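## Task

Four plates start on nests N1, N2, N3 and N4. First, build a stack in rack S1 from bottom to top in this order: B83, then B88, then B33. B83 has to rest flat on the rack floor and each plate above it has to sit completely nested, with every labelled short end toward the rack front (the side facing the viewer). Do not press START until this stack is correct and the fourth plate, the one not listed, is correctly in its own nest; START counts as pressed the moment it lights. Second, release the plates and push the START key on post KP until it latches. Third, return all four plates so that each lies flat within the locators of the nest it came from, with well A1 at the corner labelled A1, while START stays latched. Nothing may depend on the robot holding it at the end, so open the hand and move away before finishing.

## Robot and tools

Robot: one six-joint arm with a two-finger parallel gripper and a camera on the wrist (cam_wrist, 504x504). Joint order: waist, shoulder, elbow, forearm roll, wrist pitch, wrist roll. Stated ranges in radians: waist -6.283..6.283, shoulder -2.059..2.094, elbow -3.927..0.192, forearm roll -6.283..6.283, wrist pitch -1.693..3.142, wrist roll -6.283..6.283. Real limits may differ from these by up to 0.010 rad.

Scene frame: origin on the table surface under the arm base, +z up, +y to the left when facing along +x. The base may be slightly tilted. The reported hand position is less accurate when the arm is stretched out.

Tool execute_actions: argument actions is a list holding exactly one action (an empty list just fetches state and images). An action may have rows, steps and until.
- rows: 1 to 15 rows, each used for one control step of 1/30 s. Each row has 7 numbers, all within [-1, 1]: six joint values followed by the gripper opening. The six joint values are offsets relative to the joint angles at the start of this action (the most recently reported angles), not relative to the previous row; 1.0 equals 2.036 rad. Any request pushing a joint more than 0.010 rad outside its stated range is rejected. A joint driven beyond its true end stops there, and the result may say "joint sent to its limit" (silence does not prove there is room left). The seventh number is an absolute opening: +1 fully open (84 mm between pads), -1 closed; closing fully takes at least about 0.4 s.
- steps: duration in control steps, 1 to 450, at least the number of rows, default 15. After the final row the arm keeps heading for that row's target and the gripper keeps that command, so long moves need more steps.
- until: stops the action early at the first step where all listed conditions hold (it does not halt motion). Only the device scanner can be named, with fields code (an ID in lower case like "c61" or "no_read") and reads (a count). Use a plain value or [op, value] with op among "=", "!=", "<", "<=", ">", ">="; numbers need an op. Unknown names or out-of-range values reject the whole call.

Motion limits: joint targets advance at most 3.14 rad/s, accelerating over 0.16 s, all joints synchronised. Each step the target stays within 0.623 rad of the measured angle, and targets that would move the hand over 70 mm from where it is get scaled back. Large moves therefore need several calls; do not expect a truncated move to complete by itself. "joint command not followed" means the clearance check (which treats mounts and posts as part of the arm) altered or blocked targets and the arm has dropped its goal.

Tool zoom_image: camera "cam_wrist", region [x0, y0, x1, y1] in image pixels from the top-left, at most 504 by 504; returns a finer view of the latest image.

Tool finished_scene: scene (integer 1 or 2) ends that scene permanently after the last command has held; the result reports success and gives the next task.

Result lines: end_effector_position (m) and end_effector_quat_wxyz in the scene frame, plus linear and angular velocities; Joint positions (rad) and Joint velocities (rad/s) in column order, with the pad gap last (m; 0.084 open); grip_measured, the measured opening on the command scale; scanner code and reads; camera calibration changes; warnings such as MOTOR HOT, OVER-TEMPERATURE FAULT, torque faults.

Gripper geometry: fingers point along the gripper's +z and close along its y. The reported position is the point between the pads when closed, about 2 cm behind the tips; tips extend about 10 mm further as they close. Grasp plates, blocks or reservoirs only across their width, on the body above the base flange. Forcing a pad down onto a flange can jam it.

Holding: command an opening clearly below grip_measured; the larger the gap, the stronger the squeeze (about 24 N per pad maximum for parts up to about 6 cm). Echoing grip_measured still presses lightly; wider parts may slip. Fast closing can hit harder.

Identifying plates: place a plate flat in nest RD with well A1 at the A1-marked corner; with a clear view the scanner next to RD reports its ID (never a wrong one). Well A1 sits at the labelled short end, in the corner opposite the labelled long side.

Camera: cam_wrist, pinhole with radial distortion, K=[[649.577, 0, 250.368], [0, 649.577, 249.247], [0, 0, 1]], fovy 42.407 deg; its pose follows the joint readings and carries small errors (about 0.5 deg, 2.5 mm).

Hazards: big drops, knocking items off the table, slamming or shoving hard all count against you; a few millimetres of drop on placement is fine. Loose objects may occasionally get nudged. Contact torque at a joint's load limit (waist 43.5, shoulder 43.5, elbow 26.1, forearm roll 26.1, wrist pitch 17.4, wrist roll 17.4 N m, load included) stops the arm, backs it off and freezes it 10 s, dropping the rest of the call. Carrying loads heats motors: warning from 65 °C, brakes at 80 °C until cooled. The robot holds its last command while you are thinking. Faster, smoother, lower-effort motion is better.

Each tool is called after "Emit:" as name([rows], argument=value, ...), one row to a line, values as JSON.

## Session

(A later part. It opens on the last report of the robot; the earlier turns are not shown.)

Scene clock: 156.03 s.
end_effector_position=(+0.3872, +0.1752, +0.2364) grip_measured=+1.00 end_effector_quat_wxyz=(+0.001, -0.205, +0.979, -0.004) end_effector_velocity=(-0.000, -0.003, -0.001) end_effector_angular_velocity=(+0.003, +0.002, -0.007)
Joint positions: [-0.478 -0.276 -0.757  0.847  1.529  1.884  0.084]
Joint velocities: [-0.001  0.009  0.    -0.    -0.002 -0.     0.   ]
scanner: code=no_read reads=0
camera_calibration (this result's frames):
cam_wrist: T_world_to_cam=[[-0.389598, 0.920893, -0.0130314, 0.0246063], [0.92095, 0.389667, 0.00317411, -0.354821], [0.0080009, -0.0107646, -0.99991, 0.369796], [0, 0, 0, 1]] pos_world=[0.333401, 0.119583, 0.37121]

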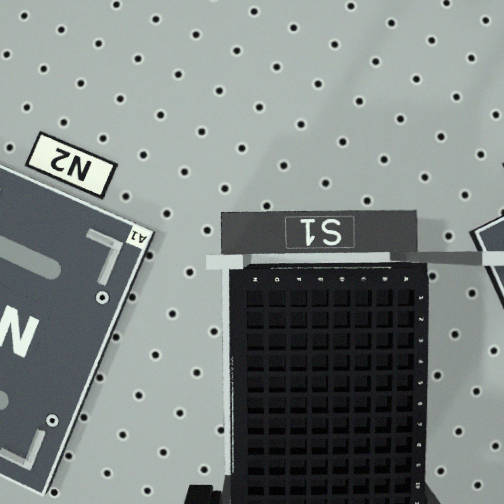

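Emit:
execute_actions([
  {"rows":[[0.086,0.002,0.066,0.0516,-0.0958,-0.0113,1]],"steps":15},
])

Emit:
execute_actions([
  {"rows":[[0.063,0.0162,0.0255,0.0442,-0.0614,-0.0098,1]],"steps":14},
])

Scene clock: 158.27 s.
end_effector_position=(+0.3851, +0.1713, +0.1660) grip_measured=+1.00 end_effector_quat_wxyz=(+0.002, -0.208, +0.978, -0.002) end_effector_velocity=(-0.006, -0.003, -0.005) end_effector_angular_velocity=(+0.007, +0.010, -0.015)
Joint positions: [-0.304 -0.273 -0.625  0.952  1.334  1.861  0.084]
Joint velocities: [ 0.001  0.004  0.015  0.001  0.    -0.    -0.   ]
scanner: code=no_read reads=0
camera_calibration (this result's frames):
cam_wrist: T_world_to_cam=[[-0.394294, 0.918925, -0.0104878, 0.0281455], [0.918941, 0.394361, 0.00522019, -0.351603], [0.00893293, -0.00757936, -0.999931, 0.298445], [0, 0, 0, 1]] pos_world=[0.331534, 0.115057, 0.300555]

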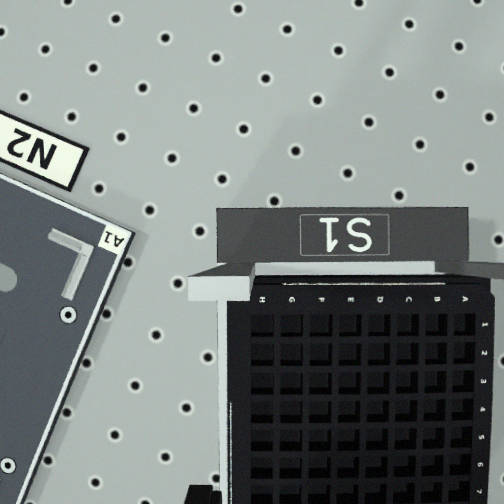

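Scene clock: 158.73 s.
end_effector_position=(+0.3853, +0.1718, +0.1211) grip_measured=+1.00 end_effector_quat_wxyz=(+0.002, -0.208, +0.978, -0.002) end_effector_velocity=(-0.004, -0.002, -0.003) end_effector_angular_velocity=(+0.004, +0.007, -0.010)
Joint positions: [-0.177 -0.24  -0.574  1.042  1.209  1.841  0.084]
Joint velocities: [ 0.001  0.003  0.009  0.001  0.001 -0.    -0.   ]
scanner: code=no_read reads=0
camera_calibration (this result's frames):
cam_wrist: T_world_to_cam=[[-0.395467, 0.918433, -0.00927396, 0.0277479], [0.91844, 0.395524, 0.00529795, -0.35171], [0.00853388, -0.00642241, -0.999943, 0.253544], [0, 0, 0, 1]] pos_world=[0.331834, 0.115254, 0.25565]

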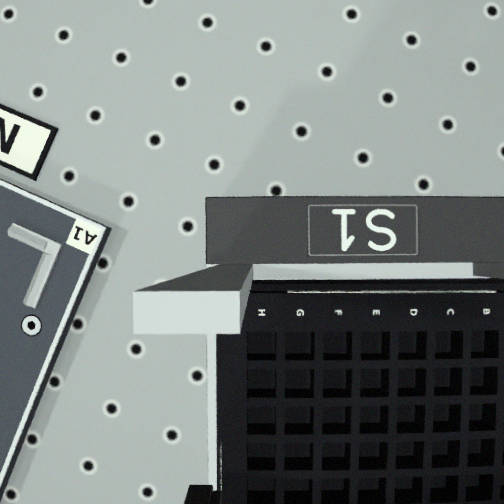

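Emit:
execute_actions([
  {"rows":[[0.0194,0.0096,0.0059,0.0157,-0.0177,-0.004,1]],"steps":12},
])

Emit:
execute_actions([
  {"rows":[[0,0,0,0,0,0,0]],"steps":10},
])

Scene clock: 160.67 s.
end_effector_position=(+0.3841, +0.1708, +0.1063) grip_measured=+1.00 end_effector_quat_wxyz=(+0.000, -0.205, +0.979, +0.000) end_effector_velocity=(+0.000, -0.000, +0.000) end_effector_angular_velocity=(-0.002, -0.002, +0.000)
Joint positions: [-0.137 -0.221 -0.562  1.073  1.173  1.833  0.084]
Joint velocities: [-0.001 -0.001  0.     0.    -0.002 -0.    -0.   ]
scanner: code=no_read reads=0
camera_calibration (this result's frames):
cam_wrist: T_world_to_cam=[[-0.390033, 0.920784, -0.00556659, 0.0251059], [0.920786, 0.390053, 0.00325536, -0.349912], [0.00516875, -0.00385595, -0.999979, 0.239612], [0, 0, 0, 1]] pos_world=[0.330748, 0.114291, 0.240886]

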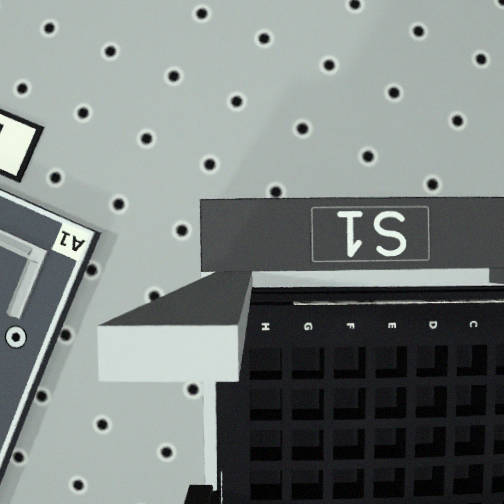

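Scene clock: 161.00 s.
end_effector_position=(+0.3843, +0.1705, +0.1066) grip_measured=+0.93 end_effector_quat_wxyz=(+0.001, -0.205, +0.979, -0.001) end_effector_velocity=(-0.001, +0.000, -0.001) end_effector_angular_velocity=(+0.002, +0.002, -0.001)
Joint positions: [-0.138 -0.221 -0.562  1.073  1.172  1.833  0.081]
Joint velocities: [0.001 0.    0.001 0.001 0.002 0.    0.   ]
scanner: code=no_read reads=0
camera_calibration (this result's frames):
cam_wrist: T_world_to_cam=[[-0.389896, 0.920834, -0.0068378, 0.0255661], [0.920839, 0.389926, 0.00376431, -0.350058], [0.00613253, -0.00482882, -0.99997, 0.239696], [0, 0, 0, 1]] pos_world=[0.330845, 0.114112, 0.241181]

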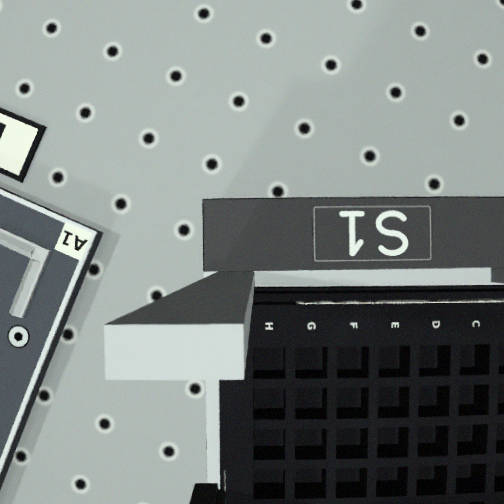

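Emit:
execute_actions([
  {"rows":[[-0.0196,-0.0096,-0.0025,-0.0152,0.0177,0.0034,0],[-0.0196,-0.0096,-0.0025,-0.0152,0.0177,0.0034,0],[-0.0196,-0.0096,-0.0025,-0.0152,0.0177,0.0034,0],[-0.0196,-0.0096,-0.0025,-0.0152,0.0177,0.0034,0],[-0.0196,-0.0096,-0.0025,-0.0152,0.0177,0.0034,0],[-0.0196,-0.0096,-0.0025,-0.0152,0.0177,0.0034,0],[-0.051,-0.0195,-0.014,-0.038,0.0486,0.009,0],[-0.051,-0.0195,-0.014,-0.038,0.0486,0.009,0],[-0.051,-0.0195,-0.014,-0.038,0.0486,0.009,0],[-0.051,-0.0195,-0.014,-0.038,0.0486,0.009,0],[-0.0825,-0.026,-0.028,-0.06,0.0796,0.0138,0]],"steps":20},
])

Emit:
execute_actions([
  {"rows":[[-0.0295,-0.002,-0.0174,-0.0175,0.031,0.0024,0],[-0.0295,-0.002,-0.0174,-0.0175,0.031,0.0024,0],[-0.0295,-0.002,-0.0174,-0.0175,0.031,0.0024,0],[-0.0295,-0.002,-0.0174,-0.0175,0.031,0.0024,0],[-0.059,-0.0025,-0.037,-0.0345,0.062,0.0044,0],[-0.059,-0.0025,-0.037,-0.0345,0.062,0.0044,0],[-0.059,-0.0025,-0.037,-0.0345,0.062,0.0044,0],[-0.059,-0.0025,-0.037,-0.0345,0.062,0.0044,0],[-0.088,-0.0025,-0.069,-0.0516,0.0968,0.011,0]],"steps":18},
])

Emit:
execute_actions([
  {"rows":[[-0.128,0.502,-0.28,-0.062,-0.08,0.183,0]],"steps":36},
])

Scene clock: 165.47 s.
end_effector_position=(+0.3834, +0.1705, +0.1651) grip_measured=+0.93 end_effector_quat_wxyz=(+0.001, -0.206, +0.979, -0.002) end_effector_velocity=(-0.000, -0.000, -0.000) end_effector_angular_velocity=(+0.000, +0.002, -0.001)
Joint positions: [-0.305 -0.274 -0.619  0.952  1.333  1.861  0.081]
Joint velocities: [ 0.     0.001 -0.001 -0.001  0.001  0.001  0.   ]
scanner: code=no_read reads=0
camera_calibration (this result's frames):
cam_wrist: T_world_to_cam=[[-0.390981, 0.920355, -0.0089694, 0.0264526], [0.920368, 0.391029, 0.0043793, -0.349478], [0.0075378, -0.00654292, -0.99995, 0.297971], [0, 0, 0, 1]] pos_world=[0.329745, 0.11426, 0.299724]

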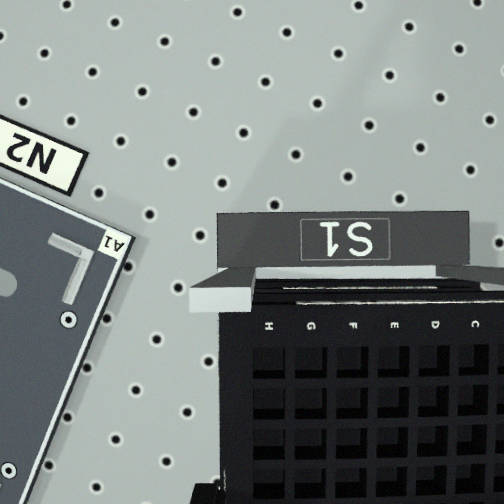

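Scene clock: 166.07 s.
end_effector_position=(+0.3868, +0.1756, +0.2381) grip_measured=+0.93 end_effector_quat_wxyz=(+0.002, -0.205, +0.979, -0.004) end_effector_velocity=(-0.003, -0.006, -0.006) end_effector_angular_velocity=(+0.005, +0.006, -0.020)
Joint positions: [-0.483 -0.279 -0.758  0.847  1.533  1.883  0.081]
Joint velocities: [ 0.001  0.012  0.014  0.    -0.01   0.002  0.   ]
scanner: code=no_read reads=0
camera_calibration (this result's frames):
cam_wrist: T_world_to_cam=[[-0.390252, 0.920606, -0.0136749, 0.0245692], [0.920649, 0.390353, 0.00553519, -0.355179], [0.0104338, -0.0104296, -0.999891, 0.370528], [0, 0, 0, 1]] pos_world=[0.332717, 0.119891, 0.372789]

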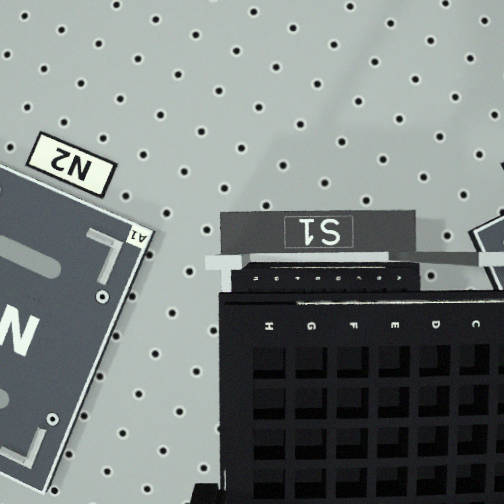

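Scene clock: 167.27 s.
end_effector_position=(+0.3955, -0.1554, +0.2343) grip_measured=+0.93 end_effector_quat_wxyz=(-0.003, +0.205, +0.979, +0.007) end_effector_velocity=(-0.002, -0.002, -0.002) end_effector_angular_velocity=(+0.004, +0.001, -0.007)
Joint positions: [-0.744  0.742 -1.328  0.72   1.37   2.256  0.081]
Joint velocities: [-0.002  0.007  0.    -0.001 -0.001  0.001  0.   ]
scanner: code=no_read reads=0
camera_calibration (this result's frames):
cam_wrist: T_world_to_cam=[[0.41249, 0.910934, 0.00720629, 0.00876598], [0.910959, -0.412453, -0.00605324, -0.352181], [-0.00254184, 0.00906153, -0.999956, 0.37135], [0, 0, 0, 1]] pos_world=[0.318151, -0.156609, 0.369138]

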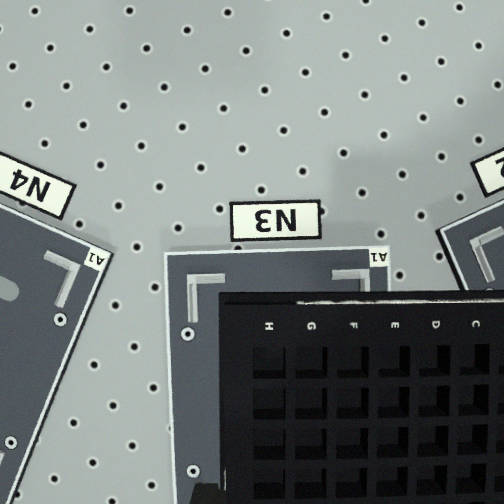

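Emit:
execute_actions([
  {"rows":[[0.1326,0.0899,0.0634,0.1528,-0.1493,-0.1,0]],"steps":28},
])

Scene clock: 170.27 s.
end_effector_position=(+0.3915, -0.1751, +0.0609) grip_measured=+0.93 end_effector_quat_wxyz=(+0.001, +0.191, +0.982, -0.001) end_effector_velocity=(-0.000, +0.000, -0.001) end_effector_angular_velocity=(+0.000, +0.002, -0.000)
Joint positions: [-0.474  0.924 -1.199  1.031  1.066  2.052  0.081]
Joint velocities: [ 0.002  0.001  0.     0.001 -0.001 -0.     0.   ]
scanner: code=no_read reads=0
camera_calibration (this result's frames):
cam_wrist: T_world_to_cam=[[0.387144, 0.921988, -0.00755809, 0.0423507], [0.922016, -0.387109, 0.00567916, -0.358391], [0.00231032, -0.00916734, -0.999955, 0.192984], [0, 0, 0, 1]] pos_world=[0.313601, -0.176014, 0.19533]

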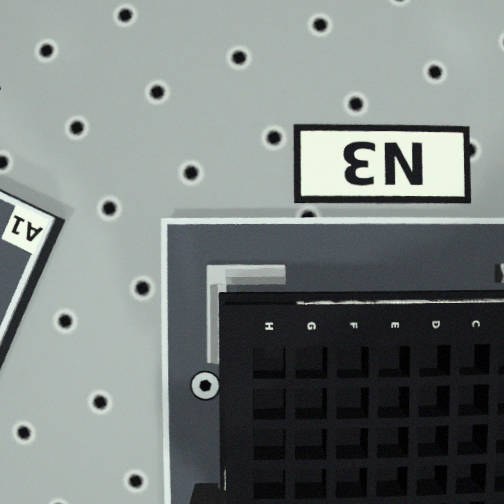

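Emit:
execute_actions([
  {"rows":[[0.0006,-0.0006,0.0002,0,0,0.003,0],[0.0006,-0.0006,0.0002,0,0,0.003,0],[0.0006,-0.0006,0.0002,0,0,0.003,0],[0.0006,-0.0006,0.0002,0,0,0.003,0],[0.0079,0.0042,0.0002,0.0087,-0.004,-0.0007,0]],"steps":14},
])

Emit:
execute_actions([
  {"rows":[[0.0073,0.0048,0,0.0087,-0.004,-0.0037,0]],"steps":12},
])

Scene clock: 173.47 s.
end_effector_position=(+0.3922, -0.1743, +0.0532) grip_measured=+0.93 end_effector_quat_wxyz=(+0.001, +0.193, +0.981, -0.001) end_effector_velocity=(+0.004, -0.001, +0.003) end_effector_angular_velocity=(-0.007, -0.006, +0.006)
Joint positions: [-0.458  0.933 -1.199  1.049  1.058  2.051  0.081]
Joint velocities: [-0.002 -0.004 -0.005 -0.001 -0.002 -0.    -0.   ]
scanner: code=no_read reads=0
camera_calibration (this result's frames):
cam_wrist: T_world_to_cam=[[0.391075, 0.920324, -0.00796106, 0.0394932], [0.920357, -0.391043, 0.00527684, -0.358666], [0.00174328, -0.00939066, -0.999954, 0.185477], [0, 0, 0, 1]] pos_world=[0.314333, -0.174859, 0.187675]

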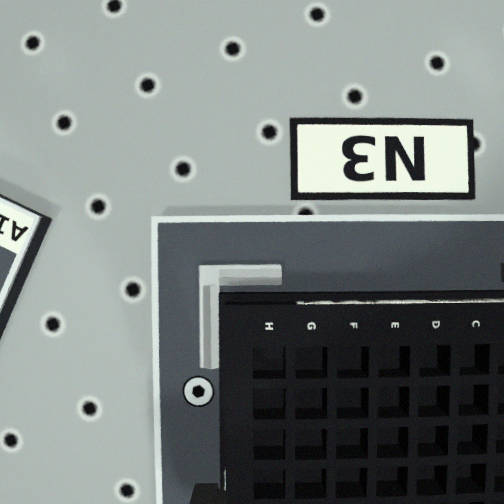

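Scene clock: 173.87 s.
end_effector_position=(+0.3924, -0.1742, +0.0464) grip_measured=+0.93 end_effector_quat_wxyz=(+0.001, +0.193, +0.981, -0.002) end_effector_velocity=(+0.000, -0.000, -0.001) end_effector_angular_velocity=(-0.000, +0.001, +0.001)
Joint positions: [-0.445  0.941 -1.199  1.066  1.05   2.043  0.082]
Joint velocities: [ 0.002  0.002 -0.002  0.001 -0.001 -0.     0.   ]
scanner: code=no_read reads=0
camera_calibration (this result's frames):
cam_wrist: T_world_to_cam=[[0.39067, 0.920494, -0.00822012, 0.0393859], [0.920527, -0.390629, 0.00623512, -0.358821], [0.00252838, -0.0100027, -0.999947, 0.178244], [0, 0, 0, 1]] pos_world=[0.314467, -0.174637, 0.180795]

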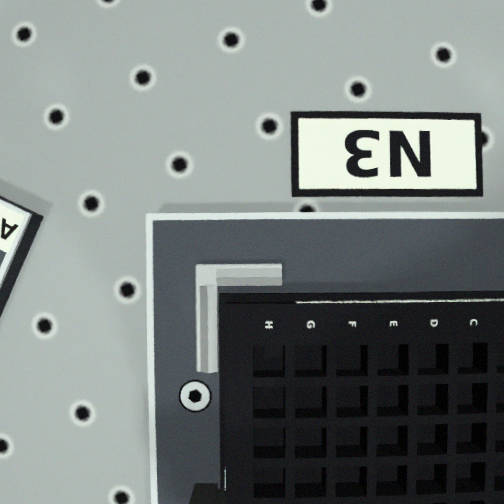

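Emit:
execute_actions([
  {"rows":[[-0.002,-0.0013,0,-0.0024,0.0011,0.001,0],[-0.002,-0.0013,0,-0.0024,0.0011,0.001,0],[-0.002,-0.0013,0,-0.0024,0.0011,0.001,0],[-0.002,-0.0013,0,-0.0024,0.0011,0.001,0],[-0.0025,-0.0022,0.002,-0.002,0.0007,0.0006,0],[-0.0025,-0.0022,0.002,-0.002,0.0007,0.0006,0],[-0.0025,-0.0022,0.002,-0.002,0.0007,0.0006,0],[-0.0025,-0.0022,0.002,-0.002,0.0007,0.0006,0],[-0.0025,-0.0022,0.002,-0.002,0.0007,0.0006,0],[0.0008,0,0.002,0.0019,-0.001,-0.001,0]],"steps":18},
])

Scene clock: 176.57 s.
end_effector_position=(+0.3910, -0.1737, +0.0449) grip_measured=+0.93 end_effector_quat_wxyz=(+0.001, +0.194, +0.981, -0.001) end_effector_velocity=(+0.001, -0.000, +0.001) end_effector_angular_velocity=(+0.000, -0.002, -0.000)
Joint positions: [-0.443  0.941 -1.194  1.07   1.048  2.041  0.081]
Joint velocities: [-0.001 -0.001 -0.001  0.001  0.001  0.    -0.   ]
scanner: code=no_read reads=0
camera_calibration (this result's frames):
cam_wrist: T_world_to_cam=[[0.392802, 0.919591, -0.00763643, 0.0385501], [0.91962, -0.392768, 0.00561434, -0.357272], [0.00216355, -0.00922794, -0.999955, 0.17706], [0, 0, 0, 1]] pos_world=[0.313029, -0.174141, 0.179352]

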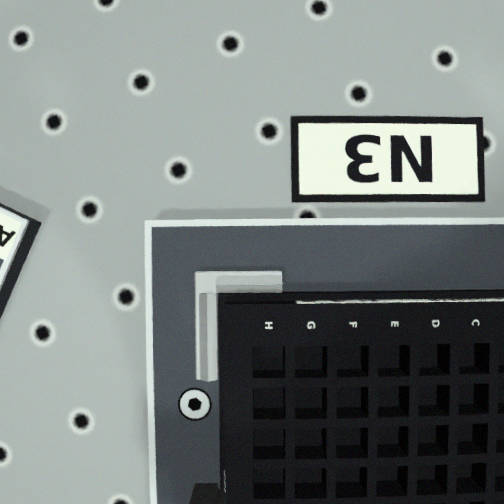

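Emit:
execute_actions([
  {"rows":[[0,0,0,0,0,0,1]],"steps":10},
])

Emit:
execute_actions([
  {"rows":[[-0.0152,-0.0105,-0.0008,-0.0185,0.009,0.008,1]],"steps":9},
])

Emit:
execute_actions([
  {"rows":[[-0.133,-0.087,-0.065,-0.153,0.149,0.097,1]],"steps":22},
])

Emit:
execute_actions([
  {"rows":[[0.13,-0.501,0.28,0.062,0.078,-0.183,1]],"steps":36},
])

Scene clock: 178.43 s.
end_effector_position=(+0.3909, -0.1737, +0.0447) grip_measured=+1.00 end_effector_quat_wxyz=(+0.001, +0.194, +0.981, -0.001) end_effector_velocity=(+0.001, -0.000, +0.001) end_effector_angular_velocity=(-0.002, -0.002, +0.001)
Joint positions: [-0.443  0.941 -1.194  1.07   1.048  2.041  0.084]
Joint velocities: [-0.002 -0.002 -0.001 -0.001 -0.001  0.     0.   ]
scanner: code=no_read reads=0
camera_calibration (this result's frames):
cam_wrist: T_world_to_cam=[[0.392879, 0.91956, -0.00749063, 0.0384666], [0.919588, -0.392847, 0.00540676, -0.357205], [0.00202918, -0.00901249, -0.999957, 0.177008], [0, 0, 0, 1]] pos_world=[0.313009, -0.174104, 0.17922]

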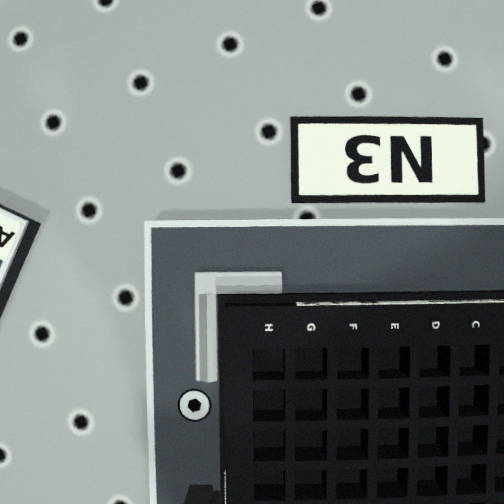

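Scene clock: 178.73 s.
end_effector_position=(+0.3921, -0.1740, +0.0616) grip_measured=+1.00 end_effector_quat_wxyz=(+0.002, +0.193, +0.981, -0.001) end_effector_velocity=(-0.021, +0.004, -0.018) end_effector_angular_velocity=(+0.031, +0.032, -0.031)
Joint positions: [-0.474  0.92  -1.196  1.032  1.066  2.057  0.084]
Joint velocities: [ 0.01   0.021  0.028 -0.001  0.007  0.001 -0.   ]
scanner: code=no_read reads=0
camera_calibration (this result's frames):
cam_wrist: T_world_to_cam=[[0.391256, 0.920254, -0.00721636, 0.039145], [0.920275, -0.391211, 0.00689409, -0.358541], [0.00352119, -0.00933839, -0.99995, 0.193239], [0, 0, 0, 1]] pos_world=[0.31396, -0.174484, 0.195984]

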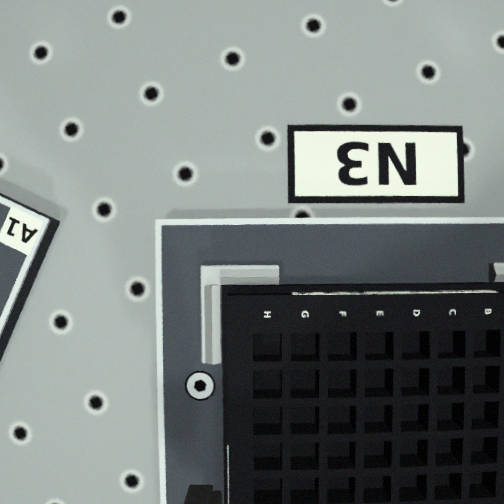

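Scene clock: 179.47 s.
end_effector_position=(+0.3951, -0.1557, +0.2334) grip_measured=+1.00 end_effector_quat_wxyz=(-0.003, +0.205, +0.979, +0.008) end_effector_velocity=(+0.006, -0.001, +0.011) end_effector_angular_velocity=(-0.018, -0.013, +0.011)
Joint positions: [-0.743  0.744 -1.327  0.721  1.37   2.255  0.084]
Joint velocities: [-0.008 -0.011 -0.014 -0.002  0.     0.001 -0.   ]
scanner: code=no_read reads=0
camera_calibration (this result's frames):
cam_wrist: T_world_to_cam=[[0.413063, 0.910662, 0.00861892, 0.00864], [0.910698, -0.413013, -0.00695097, -0.351734], [-0.00277025, 0.0107204, -0.999939, 0.370755], [0, 0, 0, 1]] pos_world=[0.317782, -0.157114, 0.368213]

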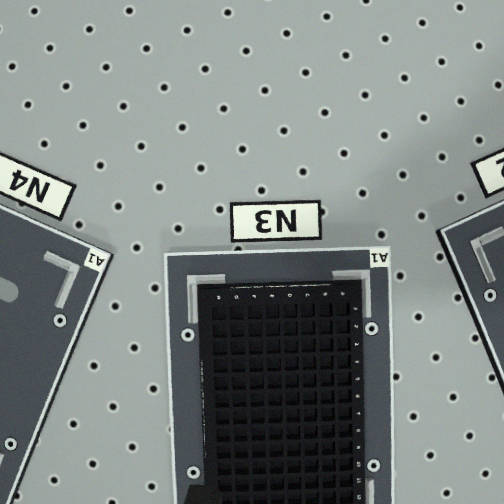

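Scene clock: 180.67 s.
end_effector_position=(+0.3872, +0.1748, +0.2364) grip_measured=+1.00 end_effector_quat_wxyz=(+0.001, -0.206, +0.979, -0.003) end_effector_velocity=(+0.000, +0.002, +0.001) end_effector_angular_velocity=(-0.002, -0.002, +0.005)
Joint positions: [-0.479 -0.275 -0.757  0.847  1.528  1.882  0.084]
Joint velocities: [ 0.001 -0.006  0.     0.     0.    -0.     0.   ]
scanner: code=no_read reads=0
camera_calibration (this result's frames):
cam_wrist: T_world_to_cam=[[-0.390435, 0.920543, -0.0126844, 0.0252317], [0.920594, 0.390506, 0.00355929, -0.354804], [0.0082298, -0.0102875, -0.999913, 0.369605], [0, 0, 0, 1]] pos_world=[0.33344, 0.119128, 0.371155]

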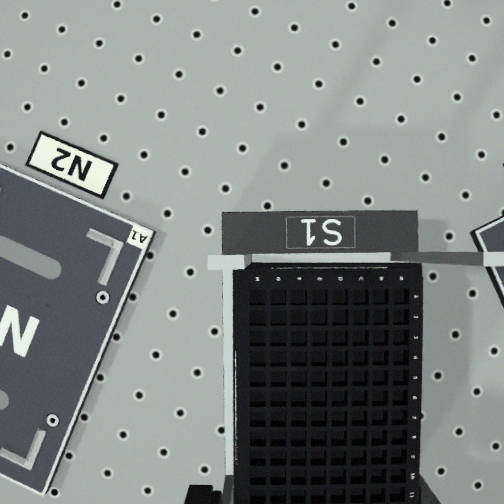

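Emit:
execute_actions(actions=[])

Scene clock: 186.37 s.
end_effector_position=(+0.3872, +0.1751, +0.2365) grip_measured=+1.00 end_effector_quat_wxyz=(+0.001, -0.206, +0.979, -0.004) end_effector_velocity=(+0.000, +0.000, +0.000) end_effector_angular_velocity=(-0.001, -0.001, +0.001)
Joint positions: [-0.479 -0.276 -0.757  0.847  1.529  1.882  0.084]
Joint velocities: [ 0.    -0.    -0.001  0.    -0.001 -0.    -0.   ]
scanner: code=no_read reads=0
camera_calibration (this result's frames):
cam_wrist: T_world_to_cam=[[-0.391277, 0.92018, -0.0130959, 0.0254561], [0.920234, 0.391352, 0.00366386, -0.355002], [0.00849651, -0.0106177, -0.999908, 0.369673], [0, 0, 0, 1]] pos_world=[0.333505, 0.119432, 0.371273]

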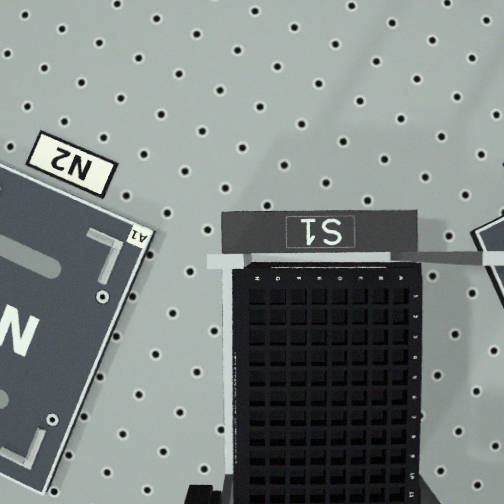

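Go to R165: Δ(.176,.005,.134,.105,-.195,-.021).

Emit:
execute_actions([
  {"rows":[[0.0864,0.0025,0.0658,0.0516,-0.0958,-0.0103,1]],"steps":20},
])

Scene clock: 187.70 s.
end_effector_position=(+0.3847, +0.1712, +0.1652) grip_measured=+1.00 end_effector_quat_wxyz=(+0.001, -0.207, +0.978, -0.001) end_effector_velocity=(-0.001, +0.000, -0.002) end_effector_angular_velocity=(+0.003, +0.003, -0.002)
Joint positions: [-0.303 -0.271 -0.624  0.952  1.334  1.861  0.084]
Joint velocities: [0.002 0.001 0.003 0.001 0.001 0.    0.   ]
scanner: code=no_read reads=0
camera_calibration (this result's frames):
cam_wrist: T_world_to_cam=[[-0.393137, 0.919438, -0.00883181, 0.0273414], [0.919451, 0.393183, 0.00422597, -0.350962], [0.00735803, -0.00645903, -0.999952, 0.298134], [0, 0, 0, 1]] pos_world=[0.331247, 0.114779, 0.299845]

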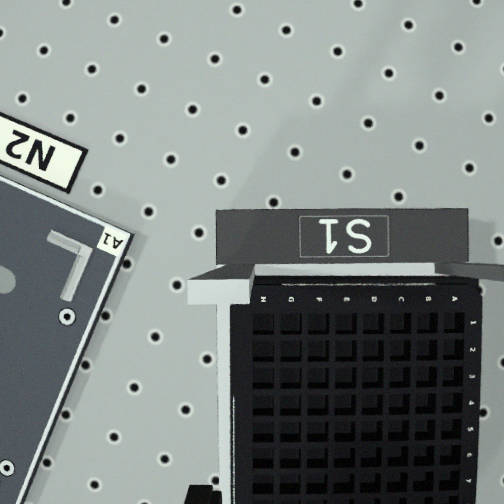

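To R120.

Emit:
execute_actions([
  {"rows":[[0.0629,0.0162,0.026,0.0442,-0.0614,-0.0098,1]],"steps":18},
])

Emit:
execute_actions([
  {"rows":[[0.0383,0.0167,0.0074,0.0314,-0.0344,-0.0103,1]],"steps":18},
])

Scene clock: 189.53 s.
end_effector_position=(+0.3840, +0.1712, +0.1199) grip_measured=+1.00 end_effector_quat_wxyz=(+0.000, -0.207, +0.978, -0.001) end_effector_velocity=(-0.001, +0.000, -0.001) end_effector_angular_velocity=(+0.003, +0.004, -0.001)
Joint positions: [-0.176 -0.238 -0.571  1.042  1.209  1.841  0.084]
Joint velocities: [ 0.002  0.001  0.002  0.001  0.001 -0.001 -0.   ]
scanner: code=no_read reads=0
camera_calibration (this result's frames):
cam_wrist: T_world_to_cam=[[-0.392768, 0.919611, -0.00694088, 0.0262474], [0.91962, 0.392796, 0.00327358, -0.350048], [0.00573677, -0.00509721, -0.999971, 0.253204], [0, 0, 0, 1]] pos_world=[0.330767, 0.114651, 0.254524]

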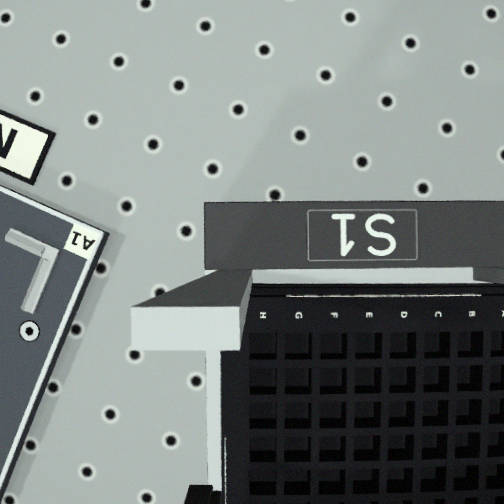

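Scene clock: 190.13 s.
end_effector_position=(+0.3860, +0.1712, +0.0946) grip_measured=+1.00 end_effector_quat_wxyz=(+0.002, -0.208, +0.978, -0.001) end_effector_velocity=(-0.000, +0.001, -0.001) end_effector_angular_velocity=(+0.002, +0.002, +0.001)
Joint positions: [-0.1   -0.205 -0.557  1.105  1.136  1.82   0.084]
Joint velocities: [ 0.004  0.002 -0.     0.002 -0.    -0.001  0.   ]
scanner: code=no_read reads=0
camera_calibration (this result's frames):
cam_wrist: T_world_to_cam=[[-0.394621, 0.918798, -0.00925278, 0.0279134], [0.918793, 0.394685, 0.0066, -0.352066], [0.00971599, -0.00589689, -0.999935, 0.226461], [0, 0, 0, 1]] pos_world=[0.33229, 0.114644, 0.229028]

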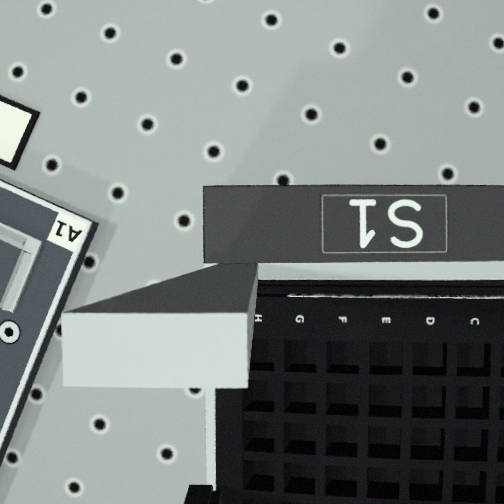

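Emit:
execute_actions([
  {"rows":[[-0.0368,-0.0162,-0.0069,-0.0309,0.0359,0.0103,1]],"steps":18},
])

Scene clock: 191.80 s.
end_effector_position=(+0.3835, +0.1714, +0.1192) grip_measured=+1.00 end_effector_quat_wxyz=(-0.000, -0.207, +0.978, +0.000) end_effector_velocity=(+0.002, -0.001, +0.003) end_effector_angular_velocity=(-0.006, -0.008, +0.000)
Joint positions: [-0.174 -0.238 -0.571  1.043  1.209  1.841  0.084]
Joint velocities: [-0.006 -0.002 -0.002 -0.002 -0.004  0.    -0.   ]
scanner: code=no_read reads=0
camera_calibration (this result's frames):
cam_wrist: T_world_to_cam=[[-0.392415, 0.919775, -0.00499637, 0.0254186], [0.919781, 0.392428, 0.00188124, -0.349514], [0.00369103, -0.00385734, -0.999986, 0.253038], [0, 0, 0, 1]] pos_world=[0.330517, 0.114756, 0.253819]

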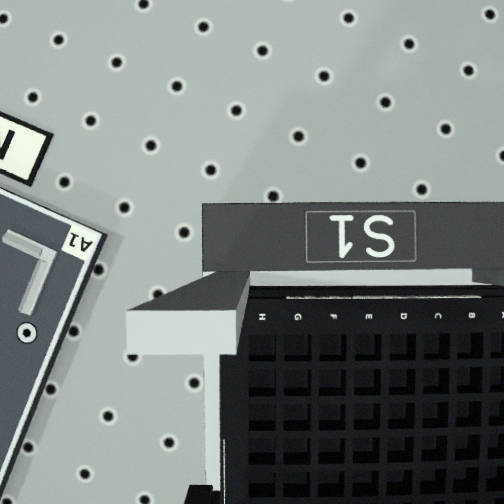

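Emit:
execute_actions([
  {"rows":[[0.0174,0.0093,0.0047,0.0147,-0.0177,-0.0039,1]],"steps":18},
])

Scene clock: 193.63 s.
end_effector_position=(+0.3835, +0.1699, +0.1062) grip_measured=+1.00 end_effector_quat_wxyz=(-0.000, -0.204, +0.979, +0.000) end_effector_velocity=(-0.000, -0.000, -0.000) end_effector_angular_velocity=(+0.000, +0.001, -0.001)
Joint positions: [-0.139 -0.219 -0.561  1.072  1.173  1.833  0.084]
Joint velocities: [ 0.001  0.     0.001  0.    -0.     0.     0.   ]
scanner: code=no_read reads=0
camera_calibration (this result's frames):
cam_wrist: T_world_to_cam=[[-0.387408, 0.921894, -0.00507718, 0.0245315], [0.9219, 0.387422, 0.00208607, -0.348842], [0.00389015, -0.00387249, -0.999985, 0.239971], [0, 0, 0, 1]] pos_world=[0.330168, 0.113463, 0.240819]

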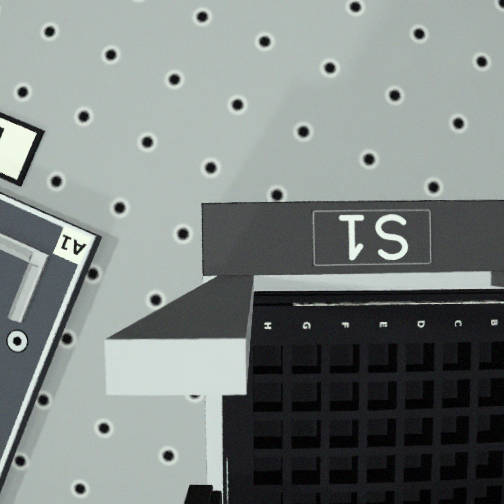

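Half way down.

Emit:
execute_actions([
  {"rows":[[0.0098,0.0042,0.0015,0.0081,-0.0086,-0.0032,1]],"steps":15},
])

Scene clock: 194.83 s.
end_effector_position=(+0.3840, +0.1703, +0.0996) grip_measured=+1.00 end_effector_quat_wxyz=(-0.000, -0.205, +0.979, +0.000) end_effector_velocity=(-0.001, +0.000, -0.000) end_effector_angular_velocity=(+0.001, +0.001, -0.001)
Joint positions: [-0.119 -0.21  -0.558  1.089  1.156  1.827  0.084]
Joint velocities: [ 0.     0.     0.001  0.     0.001 -0.    -0.   ]
scanner: code=no_read reads=0
camera_calibration (this result's frames):
cam_wrist: T_world_to_cam=[[-0.389516, 0.921008, -0.00473806, 0.0251786], [0.92101, 0.38953, 0.00264711, -0.349489], [0.00428363, -0.00333271, -0.999985, 0.233163], [0, 0, 0, 1]] pos_world=[0.330691, 0.113724, 0.234204]

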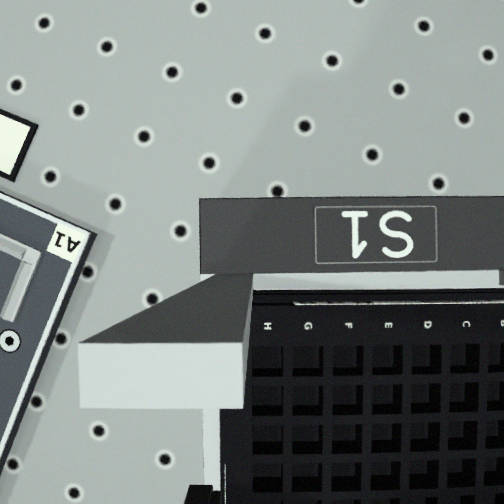

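Emit:
execute_actions([
  {"rows":[[0.0094,0.004,0.0015,0.0079,-0.0084,-0.0032,1]],"steps":15},
])

Scene clock: 195.77 s.
end_effector_position=(+0.3842, +0.1706, +0.0933) grip_measured=+1.00 end_effector_quat_wxyz=(+0.000, -0.206, +0.979, +0.000) end_effector_velocity=(+0.000, -0.000, -0.000) end_effector_angular_velocity=(-0.000, -0.000, -0.000)
Joint positions: [-0.1   -0.202 -0.555  1.105  1.139  1.82   0.084]
Joint velocities: [ 0.     0.001 -0.     0.001 -0.001  0.    -0.   ]
scanner: code=no_read reads=0
camera_calibration (this result's frames):
cam_wrist: T_world_to_cam=[[-0.391387, 0.920213, -0.00490848, 0.0258234], [0.920213, 0.391404, 0.00318523, -0.349923], [0.0048523, -0.00327019, -0.999983, 0.226652], [0, 0, 0, 1]] pos_world=[0.331011, 0.11394, 0.22789]

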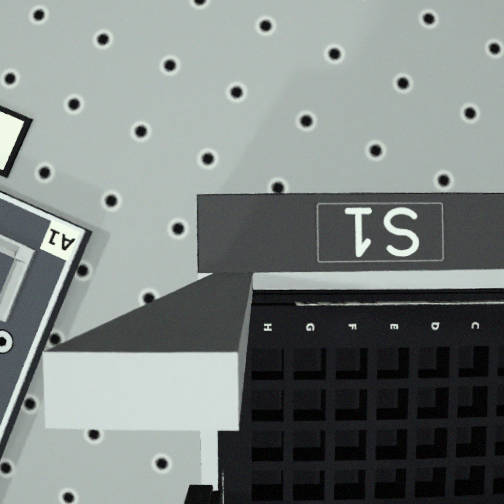

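Good. Grip, lift to R120'.

Emit:
execute_actions([
  {"rows":[[0,0,0,0,0,0,0.6],[0,0,0,0,0,0,0.3],[0,0,0,0,0,0,0]],"steps":12},
])

Emit:
execute_actions([
  {"rows":[[-0.0386,-0.0184,-0.0059,-0.0309,0.0344,0.0103,0]],"steps":18},
])

Emit:
execute_actions([
  {"rows":[[-0.0629,-0.0165,-0.0255,-0.0442,0.0614,0.0098,0]],"steps":18},
])

Emit:
execute_actions([
  {"rows":[[-0.059,-0.0025,-0.0368,-0.0349,0.0619,0.0044,0]],"steps":18},
])

Emit:
execute_actions([
  {"rows":[[-0.0285,0,-0.031,-0.0167,0.0344,0.0064,0]],"steps":14},
])

Scene clock: 198.77 s.
end_effector_position=(+0.3844, +0.1705, +0.0935) grip_measured=+0.93 end_effector_quat_wxyz=(+0.000, -0.206, +0.979, +0.000) end_effector_velocity=(-0.000, +0.000, -0.000) end_effector_angular_velocity=(+0.001, +0.000, -0.000)
Joint positions: [-0.1   -0.202 -0.555  1.105  1.138  1.82   0.081]
Joint velocities: [0.001 0.    0.    0.001 0.    0.    0.   ]
scanner: code=no_read reads=0
camera_calibration (this result's frames):
cam_wrist: T_world_to_cam=[[-0.391459, 0.920179, -0.00560113, 0.026111], [0.92018, 0.391481, 0.00352839, -0.350045], [0.00543948, -0.00377283, -0.999978, 0.226722], [0, 0, 0, 1]] pos_world=[0.331092, 0.113864, 0.228098]

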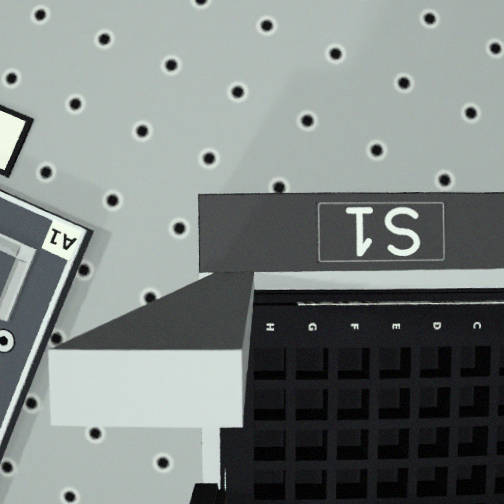

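Scene clock: 199.37 s.
end_effector_position=(+0.3835, +0.1702, +0.1204) grip_measured=+0.93 end_effector_quat_wxyz=(+0.001, -0.205, +0.979, -0.001) end_effector_velocity=(-0.001, -0.001, -0.000) end_effector_angular_velocity=(-0.001, +0.001, -0.001)
Joint positions: [-0.179 -0.24  -0.568  1.042  1.208  1.841  0.081]
Joint velocities: [-0.001 -0.001  0.002 -0.001 -0.    -0.    -0.   ]
scanner: code=no_read reads=0
camera_calibration (this result's frames):
cam_wrist: T_world_to_cam=[[-0.38991, 0.920816, -0.00828297, 0.0257864], [0.920819, 0.389957, 0.00505552, -0.349346], [0.0078852, -0.00565592, -0.999953, 0.252978], [0, 0, 0, 1]] pos_world=[0.329744, 0.113916, 0.254946]

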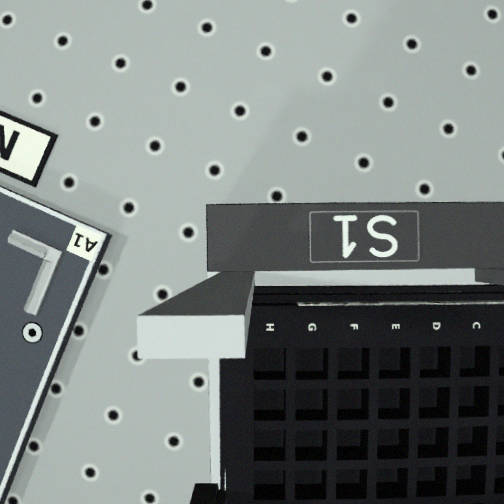

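Scene clock: 199.97 s.
end_effector_position=(+0.3837, +0.1703, +0.1655) grip_measured=+0.93 end_effector_quat_wxyz=(+0.002, -0.205, +0.979, -0.002) end_effector_velocity=(+0.000, +0.000, +0.000) end_effector_angular_velocity=(+0.000, -0.000, +0.000)
Joint positions: [-0.306 -0.273 -0.62   0.953  1.333  1.861  0.081]
Joint velocities: [-0.001 -0.    -0.001 -0.     0.001 -0.    -0.   ]
scanner: code=no_read reads=0
camera_calibration (this result's frames):
cam_wrist: T_world_to_cam=[[-0.389965, 0.92078, -0.00962892, 0.0264719], [0.920784, 0.390028, 0.00593458, -0.349977], [0.00922, -0.00655188, -0.999936, 0.297657], [0, 0, 0, 1]] pos_world=[0.329832, 0.114076, 0.29997]

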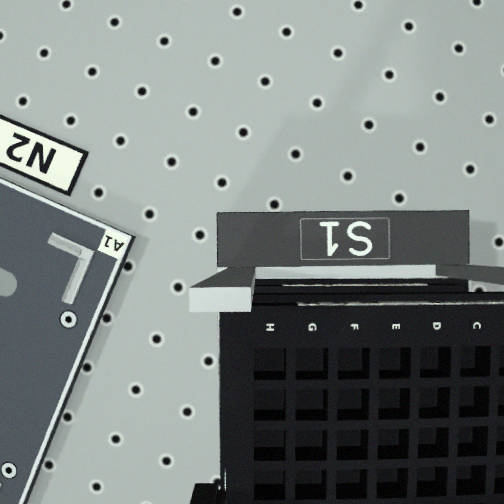

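Scene clock: 200.57 s.
end_effector_position=(+0.3837, +0.1703, +0.2100) grip_measured=+0.93 end_effector_quat_wxyz=(+0.002, -0.203, +0.979, -0.001) end_effector_velocity=(-0.000, -0.000, +0.000) end_effector_angular_velocity=(+0.000, +0.001, -0.001)
Joint positions: [-0.426 -0.278 -0.694  0.882  1.459  1.87   0.081]
Joint velocities: [-0.002  0.001 -0.001 -0.001  0.002  0.    -0.   ]
scanner: code=no_read reads=0
camera_calibration (this result's frames):
cam_wrist: T_world_to_cam=[[-0.385988, 0.922469, -0.00797597, 0.0247216], [0.922455, 0.386043, 0.00694881, -0.350414], [0.00948913, -0.00467531, -0.999944, 0.34178], [0, 0, 0, 1]] pos_world=[0.32954, 0.114068, 0.344393]

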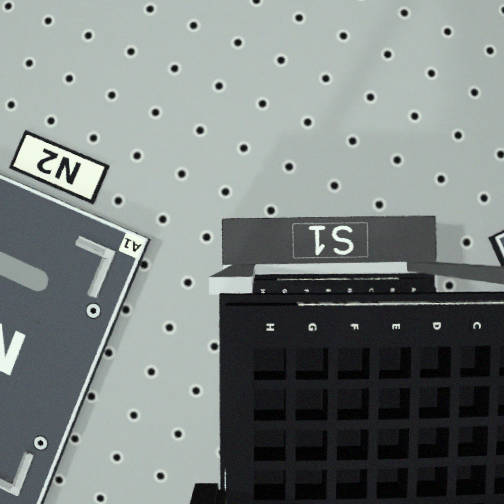

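Scene clock: 201.03 s.
end_effector_position=(+0.3872, +0.1747, +0.2380) grip_measured=+0.93 end_effector_quat_wxyz=(+0.003, -0.204, +0.979, -0.004) end_effector_velocity=(+0.003, +0.002, +0.003) end_effector_angular_velocity=(-0.006, -0.006, +0.009)
Joint positions: [-0.484 -0.278 -0.757  0.848  1.529  1.883  0.081]
Joint velocities: [-0.001 -0.003 -0.009  0.    -0.    -0.     0.   ]
scanner: code=no_read reads=0
camera_calibration (this result's frames):
cam_wrist: T_world_to_cam=[[-0.388428, 0.921351, -0.01533, 0.0250975], [0.92139, 0.388568, 0.007451, -0.355621], [0.0128218, -0.0112308, -0.999855, 0.369567], [0, 0, 0, 1]] pos_world=[0.332676, 0.11921, 0.372548]

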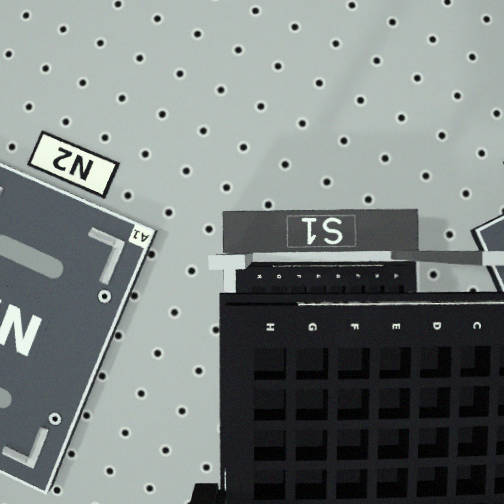

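To H4: Δ(-.505,1.431,-.851,-.308,-.22,.637).

Emit:
execute_actions([
  {"rows":[[-0.248,0.7028,-0.418,-0.1513,-0.108,0.3129,0]],"steps":50},
])

Scene clock: 203.73 s.
end_effector_position=(+0.2775, -0.3165, +0.2348) grip_measured=+0.93 end_effector_quat_wxyz=(+0.000, +0.414, +0.910, -0.007) end_effector_velocity=(+0.000, -0.001, +0.001) end_effector_angular_velocity=(-0.003, -0.001, +0.000)
Joint positions: [-0.988  1.152 -1.607  0.54   1.309  2.52   0.081]
Joint velocities: [-0.001  0.002 -0.005 -0.    -0.     0.001  0.   ]
scanner: code=no_read reads=0
camera_calibration (this result's frames):
cam_wrist: T_world_to_cam=[[0.762309, 0.64694, -0.0187859, 0.029673], [0.647156, -0.762306, 0.00885179, -0.35219], [-0.00859401, -0.0189052, -0.999784, 0.365749], [0, 0, 0, 1]] pos_world=[0.208445, -0.280759, 0.369345]

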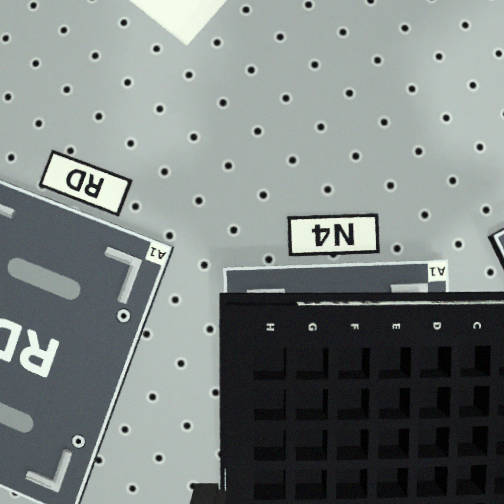

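To A4: Δ(.25,.194,.088,.297,-.254,-.149).

Emit:
execute_actions([
  {"rows":[[0.1228,0.0953,0.0432,0.1459,-0.1248,-0.0732,0]],"steps":30},
])

Scene clock: 205.77 s.
end_effector_position=(+0.2939, -0.3252, +0.0617) grip_measured=+0.93 end_effector_quat_wxyz=(+0.001, +0.405, +0.914, -0.001) end_effector_velocity=(-0.001, +0.000, -0.001) end_effector_angular_velocity=(+0.001, +0.001, -0.001)
Joint positions: [-0.738  1.345 -1.52   0.837  1.055  2.371  0.081]
Joint velocities: [ 0.001  0.002  0.001  0.001 -0.001 -0.     0.   ]
scanner: code=no_read reads=0
camera_calibration (this result's frames):
cam_wrist: T_world_to_cam=[[0.749896, 0.661531, -0.00568262, 0.0270341], [0.661555, -0.749881, 0.00493241, -0.367835], [-0.000998344, -0.00745815, -0.999972, 0.194175], [0, 0, 0, 1]] pos_world=[0.223264, -0.292268, 0.196137]

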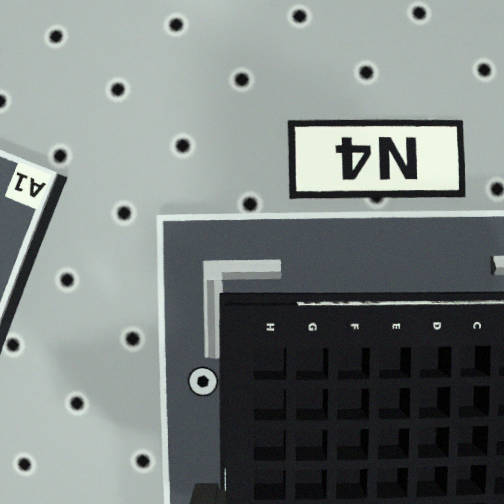

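Emit:
execute_actions([
  {"rows":[[0,0,0.003,0,0,0,0]],"steps":12},
])

Scene clock: 207.47 s.
end_effector_position=(+0.2917, -0.3238, +0.0600) grip_measured=+0.93 end_effector_quat_wxyz=(-0.001, +0.407, +0.913, +0.001) end_effector_velocity=(-0.001, +0.000, -0.001) end_effector_angular_velocity=(+0.001, +0.001, -0.001)
Joint positions: [-0.738  1.345 -1.514  0.837  1.055  2.371  0.081]
Joint velocities: [ 0.     0.     0.001 -0.    -0.     0.    -0.   ]
scanner: code=no_read reads=0
camera_calibration (this result's frames):
cam_wrist: T_world_to_cam=[[0.752369, 0.658726, -0.00456189, 0.0261222], [0.658735, -0.752374, 0.000660118, -0.365058], [-0.00299741, -0.00350173, -0.999989, 0.194388], [0, 0, 0, 1]] pos_world=[0.221406, -0.291187, 0.194746]

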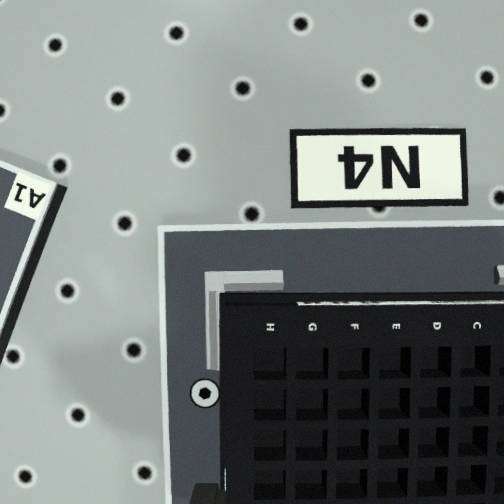

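Emit:
execute_actions([
  {"rows":[[0.0083,0.0054,-0.0007,0.0108,-0.0054,-0.008,0]],"steps":15},
])

Scene clock: 209.23 s.
end_effector_position=(+0.2936, -0.3241, +0.0516) grip_measured=+0.93 end_effector_quat_wxyz=(+0.001, +0.403, +0.915, -0.000) end_effector_velocity=(-0.002, +0.001, -0.002) end_effector_angular_velocity=(+0.005, +0.002, -0.003)
Joint positions: [-0.722  1.356 -1.515  0.859  1.044  2.355  0.081]
Joint velocities: [0.001 0.003 0.002 0.    0.001 0.    0.   ]
scanner: code=no_read reads=0
camera_calibration (this result's frames):
cam_wrist: T_world_to_cam=[[0.746382, 0.665499, -0.0049646, 0.0287811], [0.665517, -0.746372, 0.00408504, -0.366753], [-0.000986843, -0.00635303, -0.999979, 0.184496], [0, 0, 0, 1]] pos_world=[0.222781, -0.291716, 0.186133]

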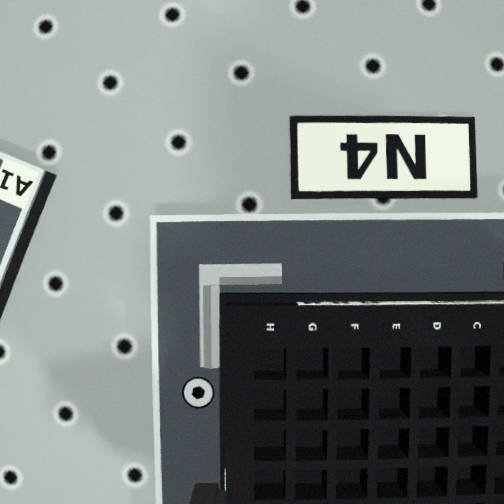

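Gap ~7px; move inward.

Emit:
execute_actions([
  {"rows":[[0,0,0.0015,0,0,0,0]],"steps":12},
])

Scene clock: 210.40 s.
end_effector_position=(+0.2925, -0.3234, +0.0508) grip_measured=+0.93 end_effector_quat_wxyz=(-0.000, +0.404, +0.915, +0.001) end_effector_velocity=(-0.000, +0.000, -0.000) end_effector_angular_velocity=(-0.000, +0.000, -0.001)
Joint positions: [-0.722  1.356 -1.512  0.859  1.044  2.355  0.081]
Joint velocities: [ 0.     0.     0.001 -0.    -0.001  0.     0.   ]
scanner: code=no_read reads=0
camera_calibration (this result's frames):
cam_wrist: T_world_to_cam=[[0.747642, 0.664087, -0.00443277, 0.0283299], [0.664099, -0.747642, 0.00196423, -0.365375], [-0.00200971, -0.00441234, -0.999988, 0.184616], [0, 0, 0, 1]] pos_world=[0.221835, -0.291169, 0.185457]

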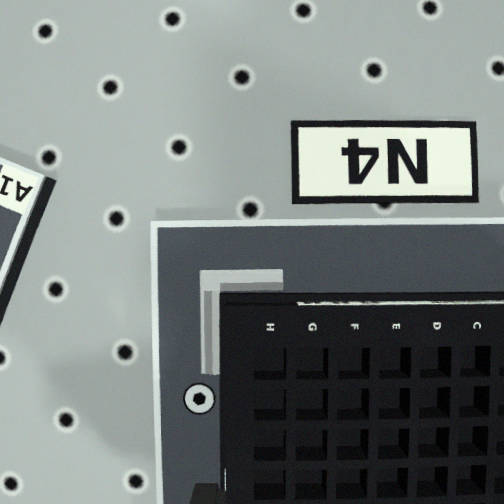

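Descend 5.5 mm.

Emit:
execute_actions([
  {"rows":[[0.0046,0.0034,0.0003,0.0061,-0.003,-0.0029,0]],"steps":15},
])

Scene clock: 211.57 s.
end_effector_position=(+0.2929, -0.3233, +0.0460) grip_measured=+0.93 end_effector_quat_wxyz=(+0.001, +0.404, +0.915, +0.000) end_effector_velocity=(+0.000, -0.000, -0.000) end_effector_angular_velocity=(-0.001, +0.001, -0.000)
Joint positions: [-0.713  1.362 -1.512  0.871  1.039  2.349  0.081]
Joint velocities: [ 0.001  0.    -0.     0.    -0.001  0.     0.   ]
scanner: code=no_read reads=0
camera_calibration (this result's frames):
cam_wrist: T_world_to_cam=[[0.747118, 0.664678, -0.00418937, 0.0282336], [0.66469, -0.747112, 0.00313289, -0.365656], [-0.00104757, -0.00512528, -0.999986, 0.179226], [0, 0, 0, 1]] pos_world=[0.222142, -0.291033, 0.180487]

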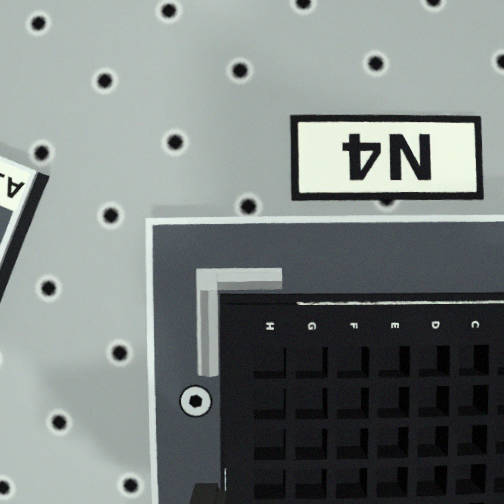

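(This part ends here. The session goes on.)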